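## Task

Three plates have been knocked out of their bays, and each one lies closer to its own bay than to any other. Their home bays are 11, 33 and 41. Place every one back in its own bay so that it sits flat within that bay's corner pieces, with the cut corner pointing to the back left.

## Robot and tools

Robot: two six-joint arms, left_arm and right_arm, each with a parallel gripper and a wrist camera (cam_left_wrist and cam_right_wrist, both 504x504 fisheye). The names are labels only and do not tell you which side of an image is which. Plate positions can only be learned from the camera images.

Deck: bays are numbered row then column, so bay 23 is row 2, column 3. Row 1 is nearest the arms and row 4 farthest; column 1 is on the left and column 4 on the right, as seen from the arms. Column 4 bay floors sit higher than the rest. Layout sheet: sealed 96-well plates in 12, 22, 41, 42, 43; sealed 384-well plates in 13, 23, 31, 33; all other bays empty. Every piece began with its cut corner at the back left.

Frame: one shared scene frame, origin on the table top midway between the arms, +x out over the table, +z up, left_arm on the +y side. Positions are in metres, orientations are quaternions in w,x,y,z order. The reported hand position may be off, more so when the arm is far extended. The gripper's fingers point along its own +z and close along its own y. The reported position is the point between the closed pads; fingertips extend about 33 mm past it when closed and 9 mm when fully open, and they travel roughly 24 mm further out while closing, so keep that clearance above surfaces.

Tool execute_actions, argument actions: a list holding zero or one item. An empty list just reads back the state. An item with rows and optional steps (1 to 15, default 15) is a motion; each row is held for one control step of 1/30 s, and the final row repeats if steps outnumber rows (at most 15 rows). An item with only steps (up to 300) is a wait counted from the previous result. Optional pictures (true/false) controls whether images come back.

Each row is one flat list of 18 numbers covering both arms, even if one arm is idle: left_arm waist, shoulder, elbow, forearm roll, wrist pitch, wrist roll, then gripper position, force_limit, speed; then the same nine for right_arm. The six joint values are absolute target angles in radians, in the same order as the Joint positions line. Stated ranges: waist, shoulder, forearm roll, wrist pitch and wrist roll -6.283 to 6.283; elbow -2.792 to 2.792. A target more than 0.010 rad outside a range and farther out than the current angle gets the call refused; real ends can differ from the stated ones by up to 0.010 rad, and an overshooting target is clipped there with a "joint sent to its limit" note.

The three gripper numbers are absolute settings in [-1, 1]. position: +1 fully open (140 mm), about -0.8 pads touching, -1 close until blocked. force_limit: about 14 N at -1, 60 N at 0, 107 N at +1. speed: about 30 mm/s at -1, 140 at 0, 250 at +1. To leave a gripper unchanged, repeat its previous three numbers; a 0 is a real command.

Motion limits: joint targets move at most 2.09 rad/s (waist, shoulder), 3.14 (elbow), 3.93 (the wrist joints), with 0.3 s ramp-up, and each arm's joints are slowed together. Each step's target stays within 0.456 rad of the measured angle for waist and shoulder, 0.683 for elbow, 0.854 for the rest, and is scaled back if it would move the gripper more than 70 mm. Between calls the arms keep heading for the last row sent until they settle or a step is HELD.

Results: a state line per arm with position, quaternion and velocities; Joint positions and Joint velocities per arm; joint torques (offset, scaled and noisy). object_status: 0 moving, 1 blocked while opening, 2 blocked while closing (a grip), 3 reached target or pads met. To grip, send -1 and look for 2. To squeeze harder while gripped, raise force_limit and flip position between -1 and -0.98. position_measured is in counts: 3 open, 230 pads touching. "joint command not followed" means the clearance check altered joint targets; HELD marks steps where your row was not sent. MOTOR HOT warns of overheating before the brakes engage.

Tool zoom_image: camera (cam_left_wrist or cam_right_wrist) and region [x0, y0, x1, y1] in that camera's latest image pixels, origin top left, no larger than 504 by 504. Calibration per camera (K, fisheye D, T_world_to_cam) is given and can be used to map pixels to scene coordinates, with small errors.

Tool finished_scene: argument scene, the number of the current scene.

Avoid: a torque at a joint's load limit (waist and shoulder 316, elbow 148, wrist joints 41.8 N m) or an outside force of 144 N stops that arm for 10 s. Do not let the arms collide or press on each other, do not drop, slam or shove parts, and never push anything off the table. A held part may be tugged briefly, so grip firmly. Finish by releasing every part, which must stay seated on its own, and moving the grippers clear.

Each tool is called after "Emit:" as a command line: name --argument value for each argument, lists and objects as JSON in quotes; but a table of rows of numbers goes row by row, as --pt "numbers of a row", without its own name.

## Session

Emit:
execute_actions --actions '[]'

Scene clock: 0.00 s of 9600.00 s.
left_arm: end_effector_position=(+0.7155, +0.4391, +0.3219) position_measured=3 object_status=3 end_effector_quat_wxyz=(+0.000, +0.995, -0.100, +0.000) end_effector_velocity=(-0.000, -0.000, +0.001) end_effector_angular_velocity=(-0.001, -0.002, -0.000) | right_arm: end_effector_position=(+0.6514, -0.5635, +0.3233) position_measured=3 object_status=3 end_effector_quat_wxyz=(-0.000, +0.997, -0.082, +0.000) end_effector_velocity=(-0.000, -0.001, -0.000) end_effector_angular_velocity=(-0.002, +0.001, -0.000)
Joint positions: left_arm=[-0.052  0.165  1.603 -0.001  1.373  1.517] | right_arm=[-0.053  0.163  1.603  0.001  1.375  1.518]
Joint velocities: left_arm=[-0.    -0.002  0.    -0.001 -0.001  0.   ] | right_arm=[-0.     0.     0.    -0.002 -0.     0.   ]
Joint torques (N m, as the joint torque sensors report them, + toward a larger angle): no reading

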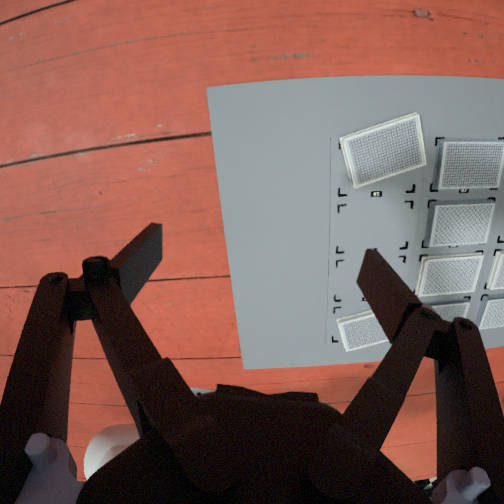

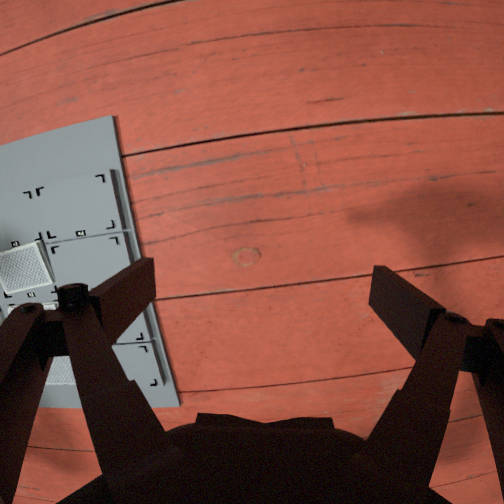

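Same overview pose as before.

Emit:
execute_actions --actions '[{"rows":[[-0.4833,0.2459,1.6934,0,1.2023,0.8854,1,0,0,-0.2,0.163,1.603,0,1.375,1.518,1,0,0]],"steps":15}]' --pictures false

Emit:
execute_actions --actions '[{"steps":15}]'

Emit:
zoom_image --camera "cam_left_wrist" --region '[120,10,504,394]'

Scene clock: 6.40 s of 9600.00 s.
left_arm: end_effector_position=(+0.6620, +0.2452, +0.2501) position_measured=3 object_status=3 end_effector_quat_wxyz=(+0.000, +1.000, -0.030, -0.000) end_effector_velocity=(-0.204, -0.430, -0.166) end_effector_angular_velocity=(+0.001, +0.000, +0.320) | right_arm: end_effector_position=(+0.6289, -0.6565, +0.3233) position_measured=3 object_status=3 end_effector_quat_wxyz=(+0.000, +0.988, -0.155, +0.000) end_effector_velocity=(+0.000, -0.001, +0.001) end_effector_angular_velocity=(-0.001, -0.001, -0.000)
Joint positions: left_arm=[-0.356  0.222  1.667 -0.     1.253  1.072] | right_arm=[-0.2    0.163  1.603  0.     1.375  1.518]
Joint velocities: left_arm=[-0.708  0.132  0.147  0.001 -0.278 -1.028] | right_arm=[-0.    -0.    -0.001 -0.001 -0.    -0.   ]
Joint torques (N m, as the joint torque sensors report them, + toward a larger angle): left_arm=[ -2.27 -67.65 -39.75   3.3   -0.75   0.04] | right_arm=[ -1.63 -56.03 -39.38   4.07   0.    -0.29]
Steps of this call (steps 1 to 90: nothing new was sent; then 2.90 s passed at rest; steps 91 to 105: all 15 steps of this action). Readings (joint positions | what the end effector reports):
91: left_arm=[-0.052 0.165 1.603 -0.001 1.373 1.517] | right_arm=[-0.053 0.163 1.603 0.001 1.375 1.518] | left_arm position_measured=3 object_status=3 | right_arm position_measured=3 object_status=3
92: left_arm=[-0.056 0.165 1.604 -0.001 1.371 1.510] | right_arm=[-0.057 0.163 1.603 0.001 1.375 1.518] | left_arm position_measured=3 object_status=3 | right_arm position_measured=3 object_status=3
94: left_arm=[-0.088 0.171 1.611 -0.001 1.359 1.464] | right_arm=[-0.089 0.163 1.603 0.001 1.375 1.518] | left_arm position_measured=3 object_status=3 | right_arm position_measured=3 object_status=3
98: left_arm=[-0.188 0.190 1.632 -0.001 1.319 1.318] | right_arm=[-0.185 0.163 1.603 0.000 1.375 1.518] | left_arm position_measured=3 object_status=3 | right_arm position_measured=3 object_status=3
105: the state above

Scene clock: 6.90 s of 9600.00 s.
left_arm: end_effector_position=(+0.6198, +0.1704, +0.2200) position_measured=3 object_status=3 end_effector_quat_wxyz=(-0.000, +1.000, -0.001, +0.000) end_effector_velocity=(-0.001, -0.000, -0.002) end_effector_angular_velocity=(+0.002, +0.002, -0.000) | right_arm: end_effector_position=(+0.6289, -0.6566, +0.3233) position_measured=3 object_status=3 end_effector_quat_wxyz=(+0.000, +0.988, -0.155, +0.000) end_effector_velocity=(+0.000, -0.000, +0.000) end_effector_angular_velocity=(-0.001, -0.000, -0.000)
Joint positions: left_arm=[-0.483  0.246  1.693  0.     1.202  0.885] | right_arm=[-0.2    0.163  1.603  0.     1.375  1.518]
Joint velocities: left_arm=[-0.001  0.002  0.002  0.    -0.001 -0.001] | right_arm=[-0.     0.    -0.    -0.001 -0.     0.   ]
Joint torques (N m, as the joint torque sensors report them, + toward a larger angle): left_arm=[ -1.   -65.78 -39.75   3.78  -0.5    0.27] | right_arm=[ -2.08 -55.83 -39.22   4.16   0.02  -0.3 ]
Steps of this call (steps 1 to 15: the robot went on to your last target). Readings (joint positions | what the end effector reports):
1: left_arm=[-0.380 0.226 1.672 -0.000 1.243 1.037] | right_arm=[-0.200 0.163 1.603 0.000 1.375 1.518] | left_arm position_measured=3 object_status=3 | right_arm position_measured=3 object_status=3
2: left_arm=[-0.403 0.231 1.677 -0.000 1.234 1.002] | right_arm=[-0.200 0.163 1.603 0.000 1.375 1.518] | left_arm position_measured=3 object_status=3 | right_arm position_measured=3 object_status=3
4: left_arm=[-0.449 0.240 1.686 -0.000 1.216 0.935] | right_arm=[-0.200 0.163 1.603 0.000 1.375 1.518] | left_arm position_measured=3 object_status=3 | right_arm position_measured=3 object_status=3
8: left_arm=[-0.483 0.246 1.693 0.000 1.202 0.886] | right_arm=[-0.200 0.163 1.603 0.000 1.375 1.518] | left_arm position_measured=3 object_status=3 | right_arm position_measured=3 object_status=3
15: the state above
camera_calibration (this result's frames):
cam_left_wrist: T_world_to_cam=[[0.126939, -0.991588, -0.0252836, 0.0996058], [-0.894681, -0.125465, 0.428725, 0.48062], [-0.428291, -0.0318011, -0.903081, 0.656111], [0, 0, 0, 1]] pos_world=[0.698364, 0.179934, 0.388986]
cam_right_wrist: T_world_to_cam=[[-0.264262, -0.964031, -0.0284538, -0.45386], [-0.937542, 0.249856, 0.242049, 0.698612], [-0.226234, 0.090641, -0.969847, 0.690533], [0, 0, 0, 1]] pos_world=[0.691262, -0.674678, 0.487698]

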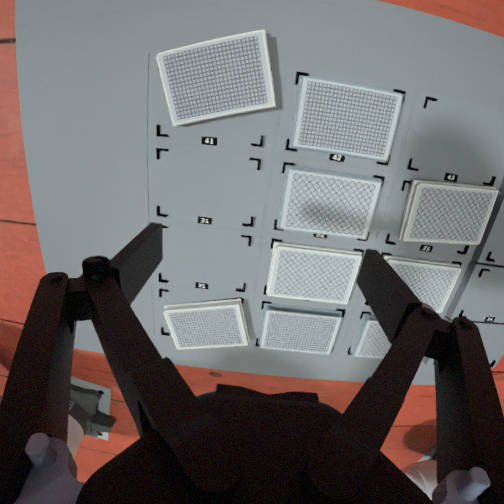

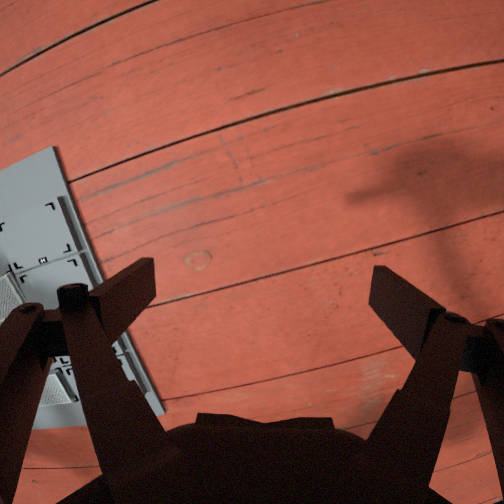

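Region (120, 10, 504, 394) of cam_left_wrist's 504x504 image, scaled by 1.312, with more detail than that image has.

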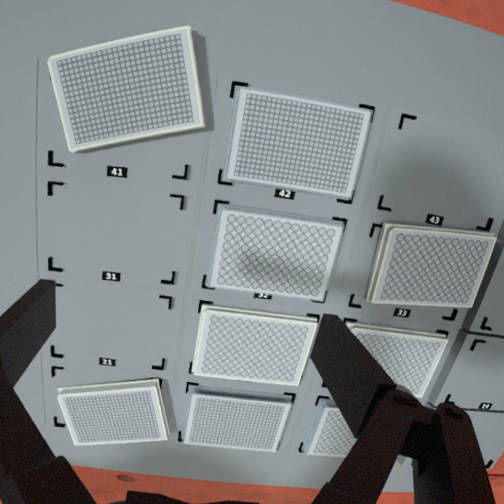

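Emit:
execute_actions --actions '[{"rows":[[-0.3141,0.4537,1.657,0,1.0309,-0.8254,0.47,0,0,-0.2,0.163,1.603,0,1.375,1.518,1,0,0]],"steps":15}]' --pictures false

Emit:
execute_actions --actions '[{"steps":15}]'

Emit:
zoom_image --camera "cam_left_wrist" --region '[150,100,380,330]'

Scene clock: 17.00 s of 9600.00 s.
left_arm: end_effector_position=(+0.7213, +0.2115, +0.1203) position_measured=70 object_status=0 end_effector_quat_wxyz=(-0.000, +0.839, +0.544, -0.000) end_effector_velocity=(+0.170, +0.100, -0.191) end_effector_angular_velocity=(+0.003, +0.004, +3.847) | right_arm: end_effector_position=(+0.6289, -0.6566, +0.3233) position_measured=3 object_status=3 end_effector_quat_wxyz=(+0.000, +0.988, -0.155, +0.000) end_effector_velocity=(+0.000, +0.000, +0.000) end_effector_angular_velocity=(+0.001, -0.001, +0.001)
Joint positions: left_arm=[-0.352  0.408  1.665 -0.     1.069 -0.134] | right_arm=[-0.2    0.163  1.603 -0.     1.375  1.518]
Joint velocities: left_arm=[ 0.238  0.294 -0.051  0.    -0.238 -3.61 ] | right_arm=[-0.    -0.    -0.     0.001 -0.    -0.001]
Joint torques (N m, as the joint torque sensors report them, + toward a larger angle): left_arm=[ -6.16 -89.09 -38.52   3.72  -0.02  -0.18] | right_arm=[ -2.14 -55.72 -38.94   4.12  -0.05  -0.32]
Steps of this call (steps 1 to 15: the robot went on to your last target; steps 16 to 90: nothing new was sent; then 6.60 s passed at rest; steps 91 to 105: all 15 steps of this action). Readings (joint positions | what the end effector reports):
91: left_arm=[-0.483 0.246 1.693 -0.000 1.202 0.885] | right_arm=[-0.200 0.163 1.603 -0.000 1.375 1.518] | left_arm position_measured=3 object_status=0 | right_arm position_measured=3 object_status=3
92: left_arm=[-0.482 0.248 1.693 -0.000 1.200 0.876] | right_arm=[-0.200 0.163 1.603 -0.000 1.375 1.518] | left_arm position_measured=6 object_status=0 | right_arm position_measured=3 object_status=3
94: left_arm=[-0.470 0.262 1.691 -0.000 1.189 0.817] | right_arm=[-0.200 0.163 1.603 -0.000 1.375 1.518] | left_arm position_measured=22 object_status=0 | right_arm position_measured=3 object_status=3
98: left_arm=[-0.422 0.321 1.680 -0.000 1.140 0.551] | right_arm=[-0.200 0.163 1.603 -0.000 1.375 1.518] | left_arm position_measured=52 object_status=0 | right_arm position_measured=3 object_status=3
105: the state above

Scene clock: 17.50 s of 9600.00 s.
left_arm: end_effector_position=(+0.7478, +0.2283, +0.0900) position_measured=70 object_status=3 end_effector_quat_wxyz=(+0.000, +0.590, +0.807, +0.000) end_effector_velocity=(-0.000, -0.000, -0.001) end_effector_angular_velocity=(-0.000, +0.001, +0.003) | right_arm: end_effector_position=(+0.6289, -0.6566, +0.3233) position_measured=3 object_status=3 end_effector_quat_wxyz=(+0.000, +0.988, -0.155, +0.000) end_effector_velocity=(-0.000, -0.000, -0.000) end_effector_angular_velocity=(-0.000, +0.001, -0.000)
Joint positions: left_arm=[-0.314  0.454  1.657 -0.     1.031 -0.825] | right_arm=[-0.2    0.163  1.603 -0.     1.375  1.518]
Joint velocities: left_arm=[ 0.     0.001 -0.    -0.001  0.    -0.002] | right_arm=[-0.  0.  0. -0.  0.  0.]
Joint torques (N m, as the joint torque sensors report them, + toward a larger angle): left_arm=[  0.01 -85.7  -38.06   3.12  -0.26   0.17] | right_arm=[ -2.26 -55.54 -38.83   4.14   0.01  -0.3 ]
Steps of this call (steps 1 to 15: the robot went on to your last target). Readings (joint positions | what the end effector reports):
1: left_arm=[-0.344 0.417 1.664 -0.000 1.061 -0.257] | right_arm=[-0.200 0.163 1.603 -0.000 1.375 1.518] | left_arm position_measured=70 object_status=3 | right_arm position_measured=3 object_status=3
2: left_arm=[-0.337 0.425 1.662 -0.000 1.055 -0.374] | right_arm=[-0.200 0.163 1.603 -0.000 1.375 1.518] | left_arm position_measured=70 object_status=3 | right_arm position_measured=3 object_status=3
4: left_arm=[-0.327 0.438 1.660 -0.000 1.044 -0.571] | right_arm=[-0.200 0.163 1.603 -0.000 1.375 1.518] | left_arm position_measured=70 object_status=3 | right_arm position_measured=3 object_status=3
8: left_arm=[-0.315 0.452 1.657 -0.000 1.032 -0.797] | right_arm=[-0.200 0.163 1.603 -0.000 1.375 1.518] | left_arm position_measured=70 object_status=3 | right_arm position_measured=3 object_status=3
15: the state above
camera_calibration (this result's frames):
cam_left_wrist: T_world_to_cam=[[0.905991, 0.422549, -0.0251529, -0.768], [0.391588, -0.814078, 0.428878, -0.146548], [0.160745, -0.398409, -0.903012, 0.23857], [0, 0, 0, 1]] pos_world=[0.714839, 0.300264, 0.258966]
cam_right_wrist: T_world_to_cam=[[-0.264266, -0.96403, -0.0284554, -0.45386], [-0.937536, 0.249858, 0.24207, 0.69861], [-0.226253, 0.0906487, -0.969841, 0.690536], [0, 0, 0, 1]] pos_world=[0.691268, -0.674684, 0.487683]

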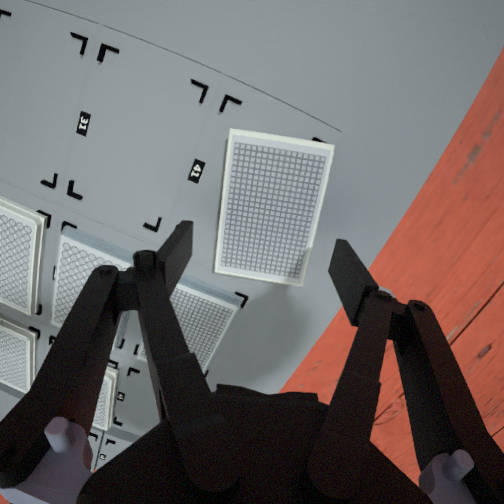

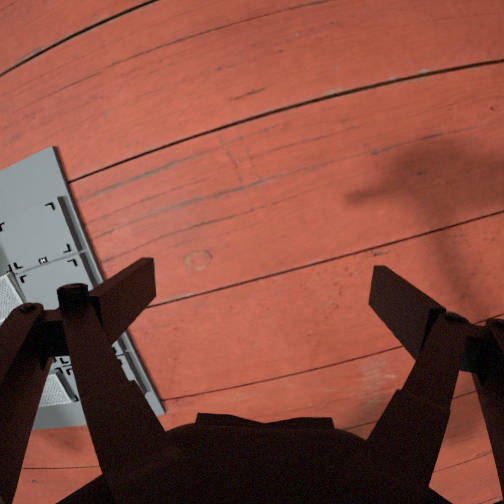

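Region (150, 100, 380, 330) of cam_left_wrist's 504x504 image, scaled by 2.191, with more detail than that image has.

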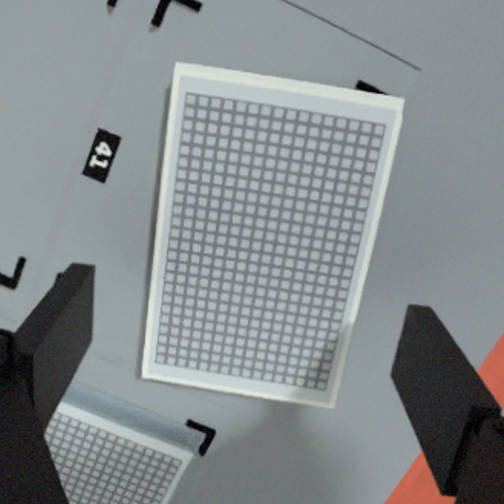

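Emit:
execute_actions --actions '[{"rows":[[-0.3074,0.489,1.6748,0,0.9778,-0.7887,0.47,0,-0.5,-0.2,0.163,1.603,0,1.375,1.518,1,0,0]],"steps":15}]'

Scene clock: 34.43 s of 9600.00 s.
left_arm: end_effector_position=(+0.7532, +0.2311, +0.0549) position_measured=70 object_status=3 end_effector_quat_wxyz=(-0.000, +0.602, +0.798, +0.000) end_effector_velocity=(+0.001, -0.001, +0.001) end_effector_angular_velocity=(-0.001, -0.001, +0.000) | right_arm: end_effector_position=(+0.6289, -0.6566, +0.3233) position_measured=3 object_status=3 end_effector_quat_wxyz=(+0.000, +0.988, -0.155, +0.000) end_effector_velocity=(+0.000, +0.000, +0.000) end_effector_angular_velocity=(+0.000, -0.001, -0.000)
Joint positions: left_arm=[-0.307  0.489  1.675  0.     0.978 -0.789] | right_arm=[-0.2    0.163  1.603 -0.     1.375  1.518]
Joint velocities: left_arm=[-0.    -0.    -0.001 -0.001 -0.001  0.   ] | right_arm=[ 0.     0.    -0.     0.    -0.001  0.   ]
Joint torques (N m, as the joint torque sensors report them, + toward a larger angle): left_arm=[ -2.63 -85.32 -36.12   3.61  -0.11   0.27] | right_arm=[ -1.78 -55.83 -39.64   4.12   0.05  -0.33]
Steps of this call (steps 1 to 15: the robot went on to your last target; steps 16 to 90: nothing new was sent; then 13.43 s passed at rest; steps 91 to 105: all 15 steps of this action). Readings (joint positions | what the end effector reports):
91: left_arm=[-0.314 0.454 1.657 -0.000 1.031 -0.825] | right_arm=[-0.200 0.163 1.603 -0.000 1.375 1.518] | left_arm position_measured=70 object_status=3 | right_arm position_measured=3 object_status=3
92: left_arm=[-0.313 0.458 1.659 0.000 1.024 -0.821] | right_arm=[-0.200 0.163 1.603 -0.000 1.375 1.518] | left_arm position_measured=70 object_status=3 | right_arm position_measured=3 object_status=3
94: left_arm=[-0.309 0.481 1.671 0.000 0.990 -0.797] | right_arm=[-0.200 0.163 1.603 -0.000 1.375 1.518] | left_arm position_measured=70 object_status=3 | right_arm position_measured=3 object_status=3
98: left_arm=[-0.307 0.489 1.675 0.000 0.978 -0.789] | right_arm=[-0.200 0.163 1.603 0.000 1.375 1.518] | left_arm position_measured=70 object_status=3 | right_arm position_measured=3 object_status=3
105: the state above
camera_calibration (this result's frames):
cam_left_wrist: T_world_to_cam=[[0.918201, 0.395313, -0.0251902, -0.777836], [0.367144, -0.825451, 0.428761, -0.110297], [0.148702, -0.402937, -0.903067, 0.217273], [0, 0, 0, 1]] pos_world=[0.722396, 0.303992, 0.223909]
cam_right_wrist: T_world_to_cam=[[-0.264266, -0.96403, -0.0284554, -0.45386], [-0.937536, 0.249858, 0.24207, 0.69861], [-0.226253, 0.0906486, -0.969841, 0.690536], [0, 0, 0, 1]] pos_world=[0.691268, -0.674684, 0.487683]

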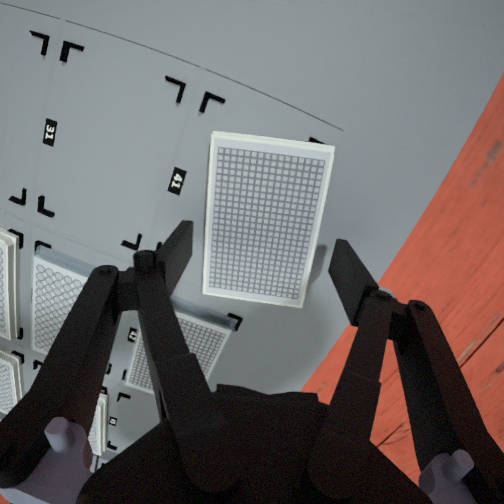

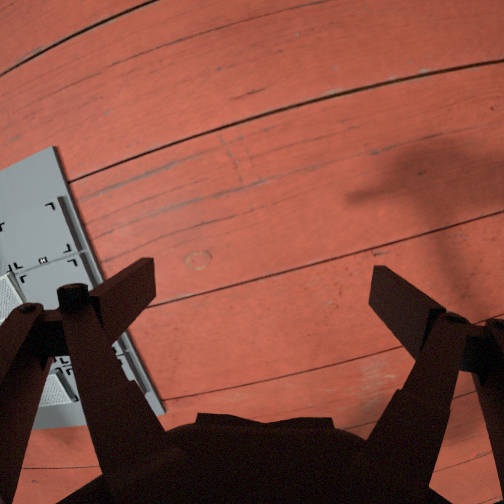

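Emit:
execute_actions --actions '[{"rows":[[-0.3045,0.4973,1.6872,0,0.9571,-0.7858,0.47,0,-0.5,-0.2,0.163,1.603,0,1.375,1.518,1,0,0],[-0.3045,0.4973,1.6872,0,0.9571,-0.7858,0.47,0,-0.5,-0.2,0.163,1.603,0,1.375,1.518,1,0,0],[-0.3045,0.4973,1.6872,0,0.9571,-0.7858,0.47,0,-0.5,-0.2,0.163,1.603,0,1.375,1.518,1,0,0],[-0.3045,0.4973,1.6872,0,0.9571,-0.7858,0.47,0,-0.5,-0.2,0.163,1.603,0,1.375,1.518,1,0,0],[-0.3045,0.4973,1.6872,0,0.9571,-0.7858,0.47,0,-0.5,-0.2,0.163,1.603,0,1.375,1.518,1,0,0],[-0.3045,0.4973,1.6872,0,0.9571,-0.7858,0.47,0,-0.5,-0.2,0.163,1.603,0,1.375,1.518,1,0,0],[-0.3045,0.4973,1.6872,0,0.9571,-0.7858,-1,0,-0.5,-0.2,0.163,1.603,0,1.375,1.518,1,0,0]],"steps":15}]' --pictures false

Emit:
execute_actions --actions '[{"steps":8}]'

Scene clock: 48.77 s of 9600.00 s.
left_arm: end_effector_position=(+0.7524, +0.2340, +0.0430) position_measured=104 object_status=0 end_effector_quat_wxyz=(+0.000, +0.602, +0.798, +0.000) end_effector_velocity=(+0.000, -0.000, -0.000) end_effector_angular_velocity=(+0.000, +0.001, +0.001) | right_arm: end_effector_position=(+0.6289, -0.6566, +0.3233) position_measured=3 object_status=3 end_effector_quat_wxyz=(+0.000, +0.988, -0.155, +0.000) end_effector_velocity=(-0.000, +0.000, -0.001) end_effector_angular_velocity=(+0.001, +0.000, -0.001)
Joint positions: left_arm=[-0.305  0.497  1.687 -0.     0.957 -0.786] | right_arm=[-0.2    0.163  1.603 -0.     1.375  1.518]
Joint velocities: left_arm=[ 0.     0.001 -0.    -0.     0.    -0.   ] | right_arm=[-0.     0.     0.001  0.001 -0.     0.   ]
Joint torques (N m, as the joint torque sensors report them, + toward a larger angle): left_arm=[  1.08 -81.09 -31.9    4.38  -1.2    0.31] | right_arm=[ -2.69 -55.   -39.21   4.18   0.07  -0.36]
Steps of this call (steps 1 to 15: the robot went on to your last target; steps 16 to 90: nothing new was sent; then 10.83 s passed at rest; steps 91 to 105: all 15 steps of this action). Readings (joint positions | what the end effector reports):
91: left_arm=[-0.307 0.489 1.675 -0.000 0.978 -0.789] | right_arm=[-0.200 0.163 1.603 -0.000 1.375 1.518] | left_arm position_measured=70 object_status=3 | right_arm position_measured=3 object_status=3
92: left_arm=[-0.306 0.491 1.678 -0.000 0.971 -0.788] | right_arm=[-0.200 0.163 1.603 -0.000 1.375 1.518] | left_arm position_measured=70 object_status=3 | right_arm position_measured=3 object_status=3
94: left_arm=[-0.305 0.497 1.687 -0.000 0.958 -0.786] | right_arm=[-0.200 0.163 1.603 -0.000 1.375 1.518] | left_arm position_measured=70 object_status=3 | right_arm position_measured=3 object_status=3
98: left_arm=[-0.305 0.497 1.687 -0.000 0.957 -0.786] | right_arm=[-0.200 0.163 1.603 -0.000 1.375 1.518] | left_arm position_measured=72 object_status=0 | right_arm position_measured=3 object_status=3
105: the state above

Scene clock: 49.03 s of 9600.00 s.
left_arm: end_effector_position=(+0.7524, +0.2340, +0.0430) position_measured=109 object_status=2 end_effector_quat_wxyz=(+0.000, +0.602, +0.798, +0.000) end_effector_velocity=(-0.001, +0.000, -0.001) end_effector_angular_velocity=(+0.000, +0.000, +0.000) | right_arm: end_effector_position=(+0.6289, -0.6566, +0.3233) position_measured=3 object_status=3 end_effector_quat_wxyz=(+0.000, +0.988, -0.155, +0.000) end_effector_velocity=(-0.001, +0.000, -0.000) end_effector_angular_velocity=(-0.000, +0.002, +0.001)
Joint positions: left_arm=[-0.305  0.497  1.687 -0.     0.957 -0.786] | right_arm=[-0.2    0.163  1.603 -0.     1.375  1.518]
Joint velocities: left_arm=[-0.     0.     0.001  0.    -0.001 -0.   ] | right_arm=[ 0.     0.     0.001 -0.001  0.001 -0.   ]
Joint torques (N m, as the joint torque sensors report them, + toward a larger angle): left_arm=[  2.39 -77.37 -32.3    4.63  -1.93  -0.15] | right_arm=[ -2.64 -56.05 -40.     4.2    0.05  -0.3 ]
Steps of this call (steps 1 to 8: the robot went on to your last target). Readings (joint positions | what the end effector reports):
1: left_arm=[-0.305 0.497 1.687 -0.000 0.957 -0.786] | right_arm=[-0.200 0.163 1.603 -0.000 1.375 1.518] | left_arm position_measured=109 object_status=0 | right_arm position_measured=3 object_status=3
2: left_arm=[-0.305 0.497 1.687 -0.000 0.957 -0.786] | right_arm=[-0.200 0.163 1.603 -0.000 1.375 1.518] | left_arm position_measured=109 object_status=0 | right_arm position_measured=3 object_status=3
4: left_arm=[-0.305 0.497 1.687 -0.000 0.957 -0.786] | right_arm=[-0.200 0.163 1.603 -0.000 1.375 1.518] | left_arm position_measured=109 object_status=0 | right_arm position_measured=3 object_status=3
8: the state above
camera_calibration (this result's frames):
cam_left_wrist: T_world_to_cam=[[0.918201, 0.395313, -0.0251759, -0.778567], [0.367126, -0.825419, 0.428838, -0.102477], [0.148745, -0.403002, -0.903031, 0.207793], [0, 0, 0, 1]] pos_world=[0.721595, 0.306933, 0.211988]
cam_right_wrist: T_world_to_cam=[[-0.264266, -0.96403, -0.0284554, -0.45386], [-0.937536, 0.249858, 0.24207, 0.69861], [-0.226253, 0.0906486, -0.969841, 0.690536], [0, 0, 0, 1]] pos_world=[0.691268, -0.674684, 0.487683]

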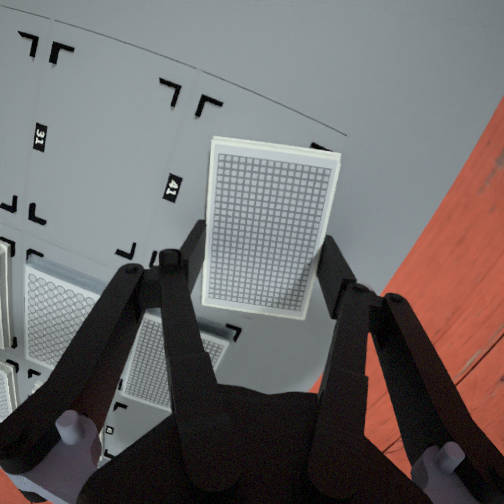

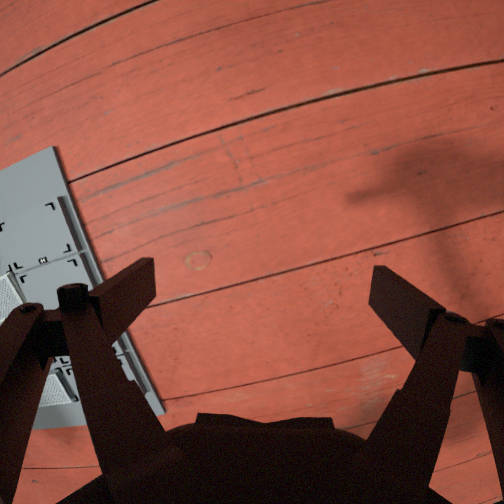

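Emit:
execute_actions --actions '[{"rows":[[-0.3045,0.4773,1.6723,0,0.992,-0.7858,-1,0,-0.5,-0.2,0.163,1.603,0,1.375,1.518,1,0,0],[-0.3045,0.4773,1.6723,0,0.992,-0.7858,-1,0,-0.5,-0.2,0.163,1.603,0,1.375,1.518,1,0,0],[-0.3045,0.4773,1.6723,0,0.992,-0.7858,-1,0,-0.5,-0.2,0.163,1.603,0,1.375,1.518,1,0,0],[-0.3045,0.4773,1.6723,0,0.992,-0.7858,-1,0,-0.5,-0.2,0.163,1.603,0,1.375,1.518,1,0,0],[-0.3045,0.4773,1.6723,0,0.992,-0.7858,-1,0,-0.5,-0.2,0.163,1.603,0,1.375,1.518,1,0,0],[-0.3045,0.4773,1.6723,0,0.992,-0.7858,-1,0,-0.5,-0.2,0.163,1.603,0,1.375,1.518,1,0,0],[-0.319,0.4484,1.7336,0,0.9596,-0.5303,-1,0,-0.5,-0.2,0.163,1.603,0,1.375,1.518,1,0,0]],"steps":15}]' --pictures false

Emit:
execute_actions --actions '[{"steps":8}]'

Emit:
zoom_image --camera "cam_left_wrist" --region '[160,100,380,350]'

Scene clock: 64.30 s of 9600.00 s.
left_arm: end_effector_position=(+0.7250, +0.2373, +0.0580) position_measured=109 object_status=2 end_effector_quat_wxyz=(-0.000, +0.703, +0.711, -0.000) end_effector_velocity=(-0.016, +0.002, -0.004) end_effector_angular_velocity=(-0.001, -0.001, -0.178) | right_arm: end_effector_position=(+0.6289, -0.6566, +0.3233) position_measured=3 object_status=3 end_effector_quat_wxyz=(+0.000, +0.988, -0.155, +0.000) end_effector_velocity=(-0.000, +0.001, -0.000) end_effector_angular_velocity=(+0.002, +0.000, -0.000)
Joint positions: left_arm=[-0.319  0.449  1.733 -0.     0.96  -0.533] | right_arm=[-0.2    0.163  1.603 -0.     1.375  1.518]
Joint velocities: left_arm=[-0.009 -0.018  0.036  0.    -0.02   0.169] | right_arm=[-0.    -0.     0.001  0.002  0.    -0.   ]
Joint torques (N m, as the joint torque sensors report them, + toward a larger angle): left_arm=[  0.57 -76.61 -41.05   4.3   -1.03  -0.21] | right_arm=[ -2.19 -56.69 -39.77   4.24  -0.04  -0.14]
Steps of this call (steps 1 to 15: the robot went on to your last target; steps 16 to 90: nothing new was sent; then 11.77 s passed at rest; steps 91 to 105: all 15 steps of this action). Readings (joint positions | what the end effector reports):
91: left_arm=[-0.304 0.497 1.687 -0.000 0.957 -0.786] | right_arm=[-0.200 0.163 1.603 -0.000 1.375 1.518] | left_arm position_measured=109 object_status=2 | right_arm position_measured=3 object_status=3
92: left_arm=[-0.305 0.494 1.685 -0.000 0.964 -0.786] | right_arm=[-0.200 0.163 1.603 -0.000 1.375 1.518] | left_arm position_measured=109 object_status=2 | right_arm position_measured=3 object_status=3
94: left_arm=[-0.304 0.479 1.673 0.000 0.989 -0.786] | right_arm=[-0.200 0.163 1.603 -0.000 1.375 1.518] | left_arm position_measured=109 object_status=2 | right_arm position_measured=3 object_status=3
98: left_arm=[-0.305 0.476 1.675 0.000 0.991 -0.777] | right_arm=[-0.200 0.163 1.603 -0.000 1.375 1.518] | left_arm position_measured=109 object_status=2 | right_arm position_measured=3 object_status=3
105: the state above

Scene clock: 64.57 s of 9600.00 s.
left_arm: end_effector_position=(+0.7248, +0.2373, +0.0579) position_measured=109 object_status=2 end_effector_quat_wxyz=(-0.000, +0.704, +0.710, -0.000) end_effector_velocity=(+0.001, -0.001, +0.002) end_effector_angular_velocity=(-0.002, -0.002, -0.001) | right_arm: end_effector_position=(+0.6289, -0.6566, +0.3233) position_measured=3 object_status=3 end_effector_quat_wxyz=(+0.000, +0.988, -0.155, +0.000) end_effector_velocity=(-0.000, -0.000, -0.000) end_effector_angular_velocity=(-0.002, +0.001, +0.001)
Joint positions: left_arm=[-0.319  0.448  1.734 -0.     0.96  -0.53 ] | right_arm=[-0.2    0.163  1.603 -0.     1.375  1.518]
Joint velocities: left_arm=[ 0.    -0.001 -0.002 -0.001  0.001  0.002] | right_arm=[ 0.     0.     0.    -0.002 -0.    -0.001]
Joint torques (N m, as the joint torque sensors report them, + toward a larger angle): left_arm=[  2.29 -83.87 -36.42   3.33  -0.36  -0.23] | right_arm=[ -1.86 -56.51 -39.44   4.14   0.04  -0.31]
Steps of this call (steps 1 to 8: the robot went on to your last target). Readings (joint positions | what the end effector reports):
1: left_arm=[-0.319 0.448 1.733 -0.000 0.960 -0.531] | right_arm=[-0.200 0.163 1.603 -0.000 1.375 1.518] | left_arm position_measured=109 object_status=2 | right_arm position_measured=3 object_status=3
2: left_arm=[-0.319 0.448 1.733 -0.000 0.960 -0.531] | right_arm=[-0.200 0.163 1.603 -0.000 1.375 1.518] | left_arm position_measured=109 object_status=2 | right_arm position_measured=3 object_status=3
4: left_arm=[-0.319 0.448 1.734 -0.000 0.960 -0.530] | right_arm=[-0.200 0.163 1.603 -0.000 1.375 1.518] | left_arm position_measured=109 object_status=2 | right_arm position_measured=3 object_status=3
8: the state above
camera_calibration (this result's frames):
cam_left_wrist: T_world_to_cam=[[0.990364, 0.136165, -0.025253, -0.744907], [0.133771, -0.893421, 0.428841, 0.0892809], [0.0358316, -0.428087, -0.903027, 0.314494], [0, 0, 0, 1]] pos_world=[0.714517, 0.315827, 0.226898]
cam_right_wrist: T_world_to_cam=[[-0.264266, -0.96403, -0.0284553, -0.45386], [-0.937536, 0.249858, 0.24207, 0.69861], [-0.226253, 0.0906486, -0.969841, 0.690536], [0, 0, 0, 1]] pos_world=[0.691268, -0.674684, 0.487683]

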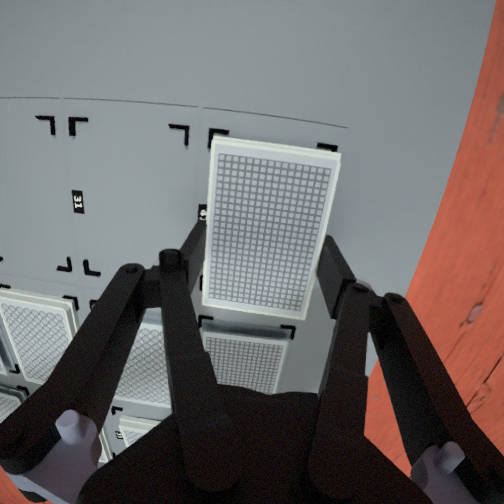

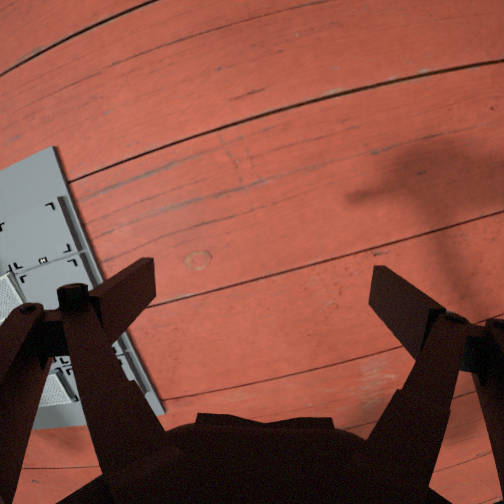

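Region (160, 100, 380, 350) of cam_left_wrist's 504x504 image, scaled by 2.016, with more detail than that image has; it fills the left 444 columns of this view, and the rest is white.

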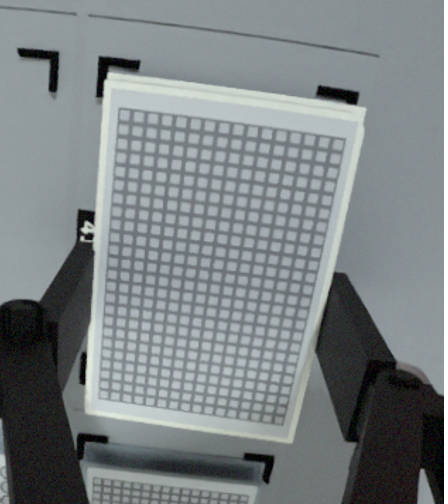

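Emit:
execute_actions --actions '[{"rows":[[-0.319,0.4463,1.7411,0,0.9542,-0.5303,-1,0,-0.5,-0.2,0.163,1.603,0,1.375,1.518,1,0,0],[-0.319,0.4463,1.7411,0,0.9542,-0.5303,-1,0,-0.5,-0.2,0.163,1.603,0,1.375,1.518,1,0,0],[-0.319,0.4463,1.7411,0,0.9542,-0.5303,-1,0,-0.5,-0.2,0.163,1.603,0,1.375,1.518,1,0,0],[-0.319,0.4463,1.7411,0,0.9542,-0.5303,-1,0,-0.5,-0.2,0.163,1.603,0,1.375,1.518,1,0,0],[-0.319,0.4463,1.7411,0,0.9542,-0.5303,-1,0,-0.5,-0.2,0.163,1.603,0,1.375,1.518,1,0,0],[-0.319,0.455,1.7472,0,0.9394,-0.5303,-1,0,-0.5,-0.2,0.163,1.603,0,1.375,1.518,1,0,0]],"steps":14}]'

Emit:
zoom_image --camera "cam_left_wrist" --region '[180,120,360,340]'

Scene clock: 75.23 s of 9600.00 s.
left_arm: end_effector_position=(+0.7222, +0.2388, +0.0470) position_measured=109 object_status=2 end_effector_quat_wxyz=(+0.000, +0.704, +0.710, +0.000) end_effector_velocity=(+0.000, -0.000, +0.001) end_effector_angular_velocity=(-0.001, -0.001, -0.000) | right_arm: end_effector_position=(+0.6289, -0.6566, +0.3233) position_measured=3 object_status=3 end_effector_quat_wxyz=(+0.000, +0.988, -0.155, +0.000) end_effector_velocity=(+0.000, +0.000, -0.000) end_effector_angular_velocity=(-0.001, +0.000, +0.001)
Joint positions: left_arm=[-0.319  0.455  1.747  0.     0.939 -0.53 ] | right_arm=[-0.2    0.163  1.603 -0.     1.375  1.518]
Joint velocities: left_arm=[ 0.    -0.001 -0.    -0.    -0.001  0.001] | right_arm=[ 0.001  0.     0.    -0.001 -0.     0.   ]
Joint torques (N m, as the joint torque sensors report them, + toward a larger angle): left_arm=[  2.02 -81.6  -35.26   3.74  -1.16   0.03] | right_arm=[ -2.36 -55.47 -39.24   4.12   0.19  -0.31]
Steps of this call (steps 1 to 15: the robot went on to your last target; steps 16 to 90: nothing new was sent; then 7.20 s passed at rest; steps 91 to 104: all 14 steps of this action). Readings (joint positions | what the end effector reports):
91: left_arm=[-0.319 0.448 1.734 0.000 0.959 -0.530] | right_arm=[-0.200 0.163 1.603 -0.000 1.375 1.518] | left_arm position_measured=109 object_status=2 | right_arm position_measured=3 object_status=3
92: left_arm=[-0.319 0.447 1.737 0.000 0.957 -0.530] | right_arm=[-0.200 0.163 1.603 -0.000 1.375 1.518] | left_arm position_measured=109 object_status=2 | right_arm position_measured=3 object_status=3
94: left_arm=[-0.319 0.446 1.741 0.000 0.955 -0.530] | right_arm=[-0.200 0.163 1.603 -0.000 1.375 1.518] | left_arm position_measured=109 object_status=2 | right_arm position_measured=3 object_status=3
98: left_arm=[-0.319 0.453 1.746 0.000 0.942 -0.530] | right_arm=[-0.200 0.163 1.603 -0.000 1.375 1.518] | left_arm position_measured=109 object_status=2 | right_arm position_measured=3 object_status=3
104: the state above
camera_calibration (this result's frames):
cam_left_wrist: T_world_to_cam=[[0.990389, 0.136008, -0.0251374, -0.742867], [0.133583, -0.89348, 0.428776, 0.0957688], [0.0358573, -0.428013, -0.903061, 0.305335], [0, 0, 0, 1]] pos_world=[0.711985, 0.317291, 0.215999]
cam_right_wrist: T_world_to_cam=[[-0.264266, -0.96403, -0.0284554, -0.45386], [-0.937536, 0.249858, 0.24207, 0.69861], [-0.226253, 0.0906486, -0.969842, 0.690536], [0, 0, 0, 1]] pos_world=[0.691268, -0.674684, 0.487683]

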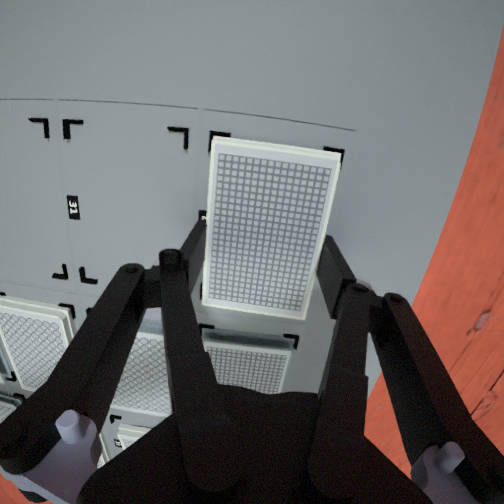

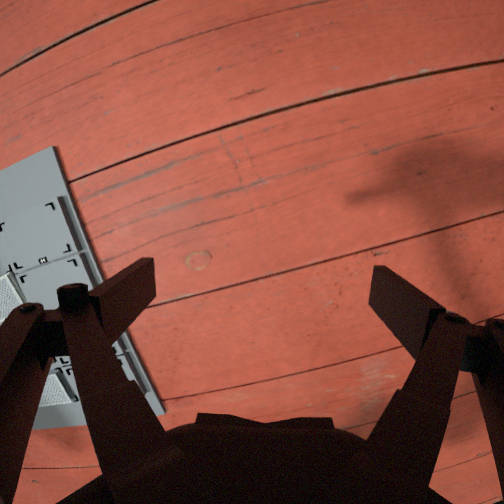

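Region (180, 120, 360, 340) of cam_left_wrist's 504x504 image, scaled by 2.291, with more detail than that image has; it fills the left 412 columns of this view, and the rest is white.

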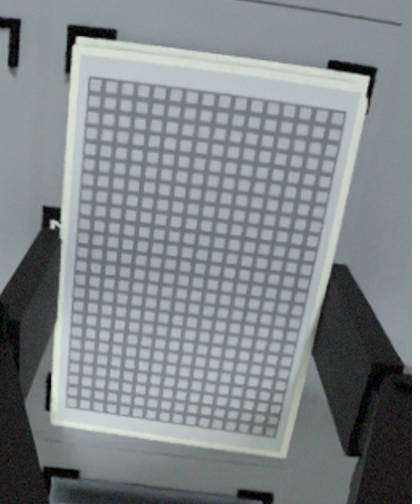

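Emit:
execute_actions --actions '[{"rows":[[-0.3186,0.4584,1.7496,0,0.9336,-0.5299,-1,0,-0.5,-0.2,0.163,1.603,0,1.375,1.518,1,0,0]],"steps":10}]'

Emit:
zoom_image --camera "cam_left_wrist" --region '[180,120,360,340]'

Scene clock: 81.10 s of 9600.00 s.
left_arm: end_effector_position=(+0.7224, +0.2390, +0.0434) position_measured=109 object_status=2 end_effector_quat_wxyz=(+0.000, +0.704, +0.710, -0.000) end_effector_velocity=(+0.000, -0.000, +0.000) end_effector_angular_velocity=(-0.000, -0.001, -0.001) | right_arm: end_effector_position=(+0.6289, -0.6566, +0.3233) position_measured=3 object_status=3 end_effector_quat_wxyz=(+0.000, +0.988, -0.155, +0.000) end_effector_velocity=(+0.000, +0.000, -0.000) end_effector_angular_velocity=(+0.002, -0.001, -0.001)
Joint positions: left_arm=[-0.319  0.458  1.75  -0.     0.934 -0.53 ] | right_arm=[-0.2    0.163  1.603 -0.     1.375  1.518]
Joint velocities: left_arm=[-0. -0. -0.  0. -0.  0.] | right_arm=[-0.     0.     0.     0.002 -0.001  0.   ]
Joint torques (N m, as the joint torque sensors report them, + toward a larger angle): left_arm=[ -0.49 -83.56 -34.36   3.51  -0.39  -0.06] | right_arm=[ -1.89 -55.6  -39.32   4.18  -0.03  -0.31]
Steps of this call (steps 1 to 15: the robot went on to your last target; steps 16 to 90: nothing new was sent; then 2.53 s passed at rest; steps 91 to 100: all 10 steps of this action). Readings (joint positions | what the end effector reports):
91: left_arm=[-0.319 0.455 1.747 -0.000 0.939 -0.530] | right_arm=[-0.200 0.163 1.603 -0.000 1.375 1.518] | left_arm position_measured=109 object_status=2 | right_arm position_measured=3 object_status=3
92: left_arm=[-0.319 0.457 1.748 -0.000 0.936 -0.530] | right_arm=[-0.200 0.163 1.603 -0.000 1.375 1.518] | left_arm position_measured=109 object_status=2 | right_arm position_measured=3 object_status=3
94: left_arm=[-0.319 0.458 1.749 -0.000 0.934 -0.530] | right_arm=[-0.200 0.163 1.603 -0.000 1.375 1.518] | left_arm position_measured=109 object_status=2 | right_arm position_measured=3 object_status=3
98: left_arm=[-0.319 0.458 1.750 -0.000 0.934 -0.530] | right_arm=[-0.200 0.163 1.603 -0.000 1.375 1.518] | left_arm position_measured=109 object_status=2 | right_arm position_measured=3 object_status=3
100: the state above
camera_calibration (this result's frames):
cam_left_wrist: T_world_to_cam=[[0.990371, 0.136123, -0.0252109, -0.743134], [0.133714, -0.893416, 0.428869, 0.0973706], [0.0358552, -0.42811, -0.903015, 0.302224], [0, 0, 0, 1]] pos_world=[0.712122, 0.317535, 0.212418]
cam_right_wrist: T_world_to_cam=[[-0.264266, -0.96403, -0.0284552, -0.45386], [-0.937536, 0.249858, 0.24207, 0.69861], [-0.226253, 0.0906486, -0.969841, 0.690536], [0, 0, 0, 1]] pos_world=[0.691268, -0.674684, 0.487683]

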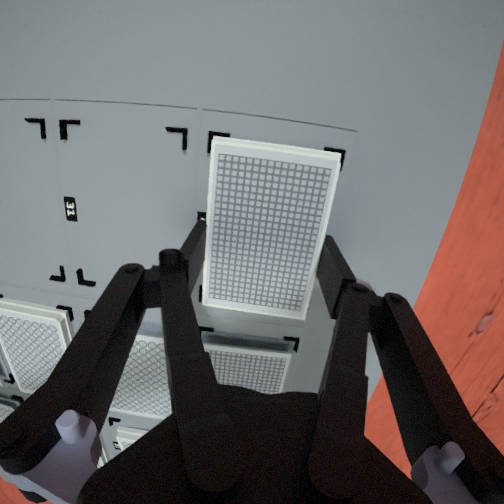

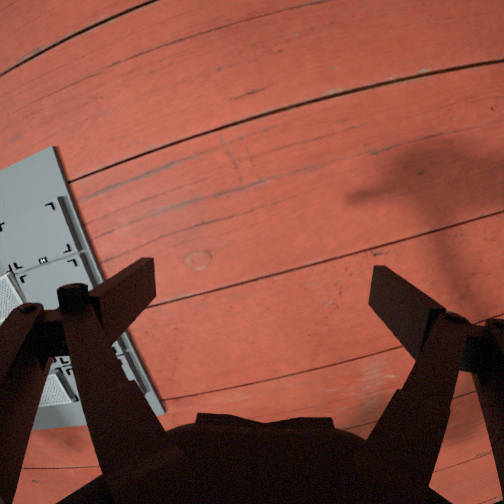

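Region (180, 120, 360, 340) of cam_left_wrist's 504x504 image, scaled by 2.291, with more detail than that image has; it fills the left 412 columns of this view, and the rest is white.

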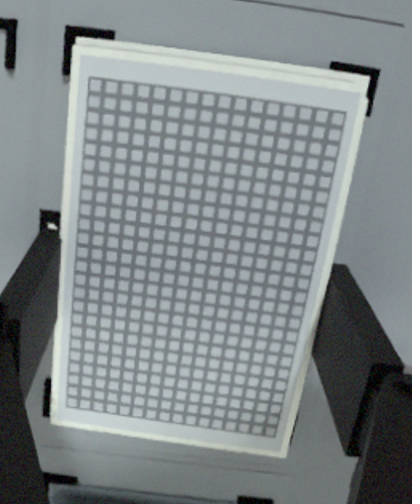

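Emit:
execute_actions --actions '[{"rows":[[-0.3177,0.458,1.7502,0,0.9334,-0.529,-1,0,-0.5,-0.2,0.163,1.603,0,1.375,1.518,1,0,0],[-0.3177,0.458,1.7502,0,0.9334,-0.529,-1,0,-0.5,-0.2,0.163,1.603,0,1.375,1.518,1,0,0],[-0.3177,0.458,1.7502,0,0.9334,-0.529,-1,0,-0.5,-0.2,0.163,1.603,0,1.375,1.518,1,0,0],[-0.3177,0.458,1.7502,0,0.9334,-0.529,-1,0,-0.5,-0.2,0.163,1.603,0,1.375,1.518,1,0,0],[-0.3177,0.4604,1.7519,0,0.9293,-0.529,-1,0,-0.5,-0.2,0.163,1.603,0,1.375,1.518,1,0,0],[-0.3177,0.4604,1.7519,0,0.9293,-0.529,-1,0,-0.5,-0.2,0.163,1.603,0,1.375,1.518,1,0,0],[-0.3177,0.4604,1.7519,0,0.9293,-0.529,-1,0,-0.5,-0.2,0.163,1.603,0,1.375,1.518,1,0,0],[-0.3177,0.4604,1.7519,0,0.9293,-0.529,-1,0,-0.5,-0.2,0.163,1.603,0,1.375,1.518,1,0,0],[-0.3177,0.4604,1.7519,0,0.9293,-0.529,0.5,0,0,-0.2,0.163,1.603,0,1.375,1.518,1,0,0]],"steps":15}]'

Emit:
zoom_image --camera "cam_left_wrist" --region '[180,120,360,340]'

Scene clock: 90.13 s of 9600.00 s.
left_arm: end_effector_position=(+0.7223, +0.2399, +0.0407) position_measured=69 object_status=0 end_effector_quat_wxyz=(-0.000, +0.704, +0.710, -0.000) end_effector_velocity=(+0.001, -0.001, +0.000) end_effector_angular_velocity=(+0.000, +0.001, +0.001) | right_arm: end_effector_position=(+0.6289, -0.6566, +0.3233) position_measured=3 object_status=3 end_effector_quat_wxyz=(+0.000, +0.988, -0.155, +0.000) end_effector_velocity=(+0.001, +0.000, +0.000) end_effector_angular_velocity=(+0.001, -0.002, +0.000)
Joint positions: left_arm=[-0.318  0.461  1.752  0.     0.929 -0.529] | right_arm=[-0.2    0.163  1.603 -0.     1.375  1.518]
Joint velocities: left_arm=[-0.     0.001 -0.003 -0.     0.002 -0.001] | right_arm=[ 0.     0.    -0.001  0.001 -0.    -0.   ]
Joint torques (N m, as the joint torque sensors report them, + toward a larger angle): left_arm=[  2.57 -85.89 -33.68   3.34  -0.31   0.01] | right_arm=[ -2.   -56.16 -39.08   4.17   0.08  -0.27]
Steps of this call (steps 1 to 15: the robot went on to your last target; steps 16 to 90: nothing new was sent; then 5.53 s passed at rest; steps 91 to 105: all 15 steps of this action). Readings (joint positions | what the end effector reports):
91: left_arm=[-0.319 0.458 1.750 0.000 0.934 -0.530] | right_arm=[-0.200 0.163 1.603 -0.000 1.375 1.518] | left_arm position_measured=109 object_status=2 | right_arm position_measured=3 object_status=3
92: left_arm=[-0.318 0.458 1.750 0.000 0.934 -0.529] | right_arm=[-0.200 0.163 1.603 -0.000 1.375 1.518] | left_arm position_measured=109 object_status=2 | right_arm position_measured=3 object_status=3
94: left_arm=[-0.318 0.458 1.750 0.000 0.933 -0.529] | right_arm=[-0.200 0.163 1.603 -0.000 1.375 1.518] | left_arm position_measured=109 object_status=2 | right_arm position_measured=3 object_status=3
98: left_arm=[-0.318 0.460 1.752 0.000 0.930 -0.529] | right_arm=[-0.200 0.163 1.603 -0.000 1.375 1.518] | left_arm position_measured=109 object_status=2 | right_arm position_measured=3 object_status=3
105: the state above
camera_calibration (this result's frames):
cam_left_wrist: T_world_to_cam=[[0.990374, 0.136067, -0.0253893, -0.743233], [0.13375, -0.893537, 0.428606, 0.0993557], [0.0356329, -0.427876, -0.903135, 0.300276], [0, 0, 0, 1]] pos_world=[0.71209, 0.318388, 0.209735]
cam_right_wrist: T_world_to_cam=[[-0.264266, -0.96403, -0.0284552, -0.45386], [-0.937536, 0.249858, 0.24207, 0.69861], [-0.226253, 0.0906485, -0.969841, 0.690536], [0, 0, 0, 1]] pos_world=[0.691268, -0.674684, 0.487683]

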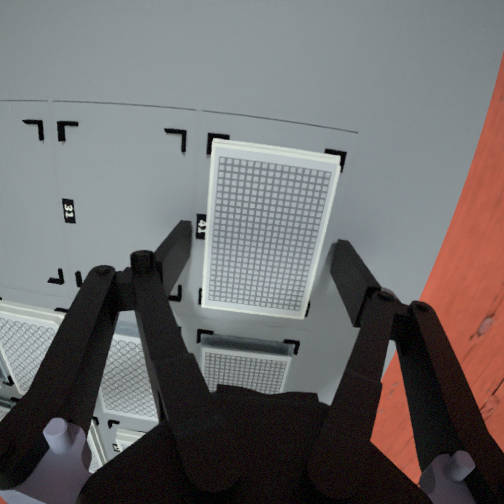

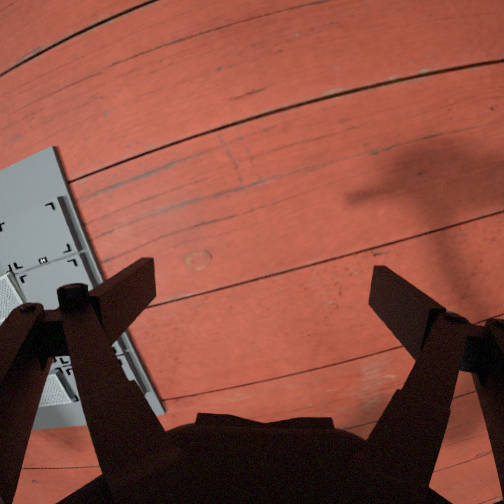

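Region (180, 120, 360, 340) of cam_left_wrist's 504x504 image, scaled by 2.291, with more detail than that image has; it fills the left 412 columns of this view, and the rest is white.

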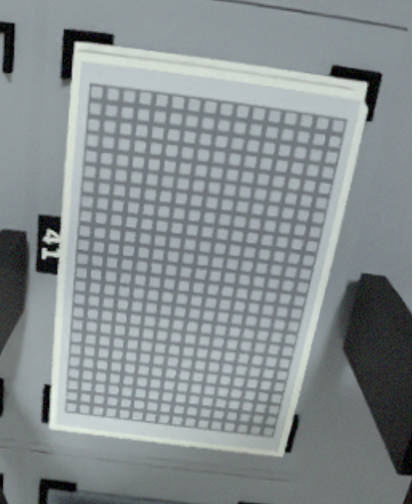

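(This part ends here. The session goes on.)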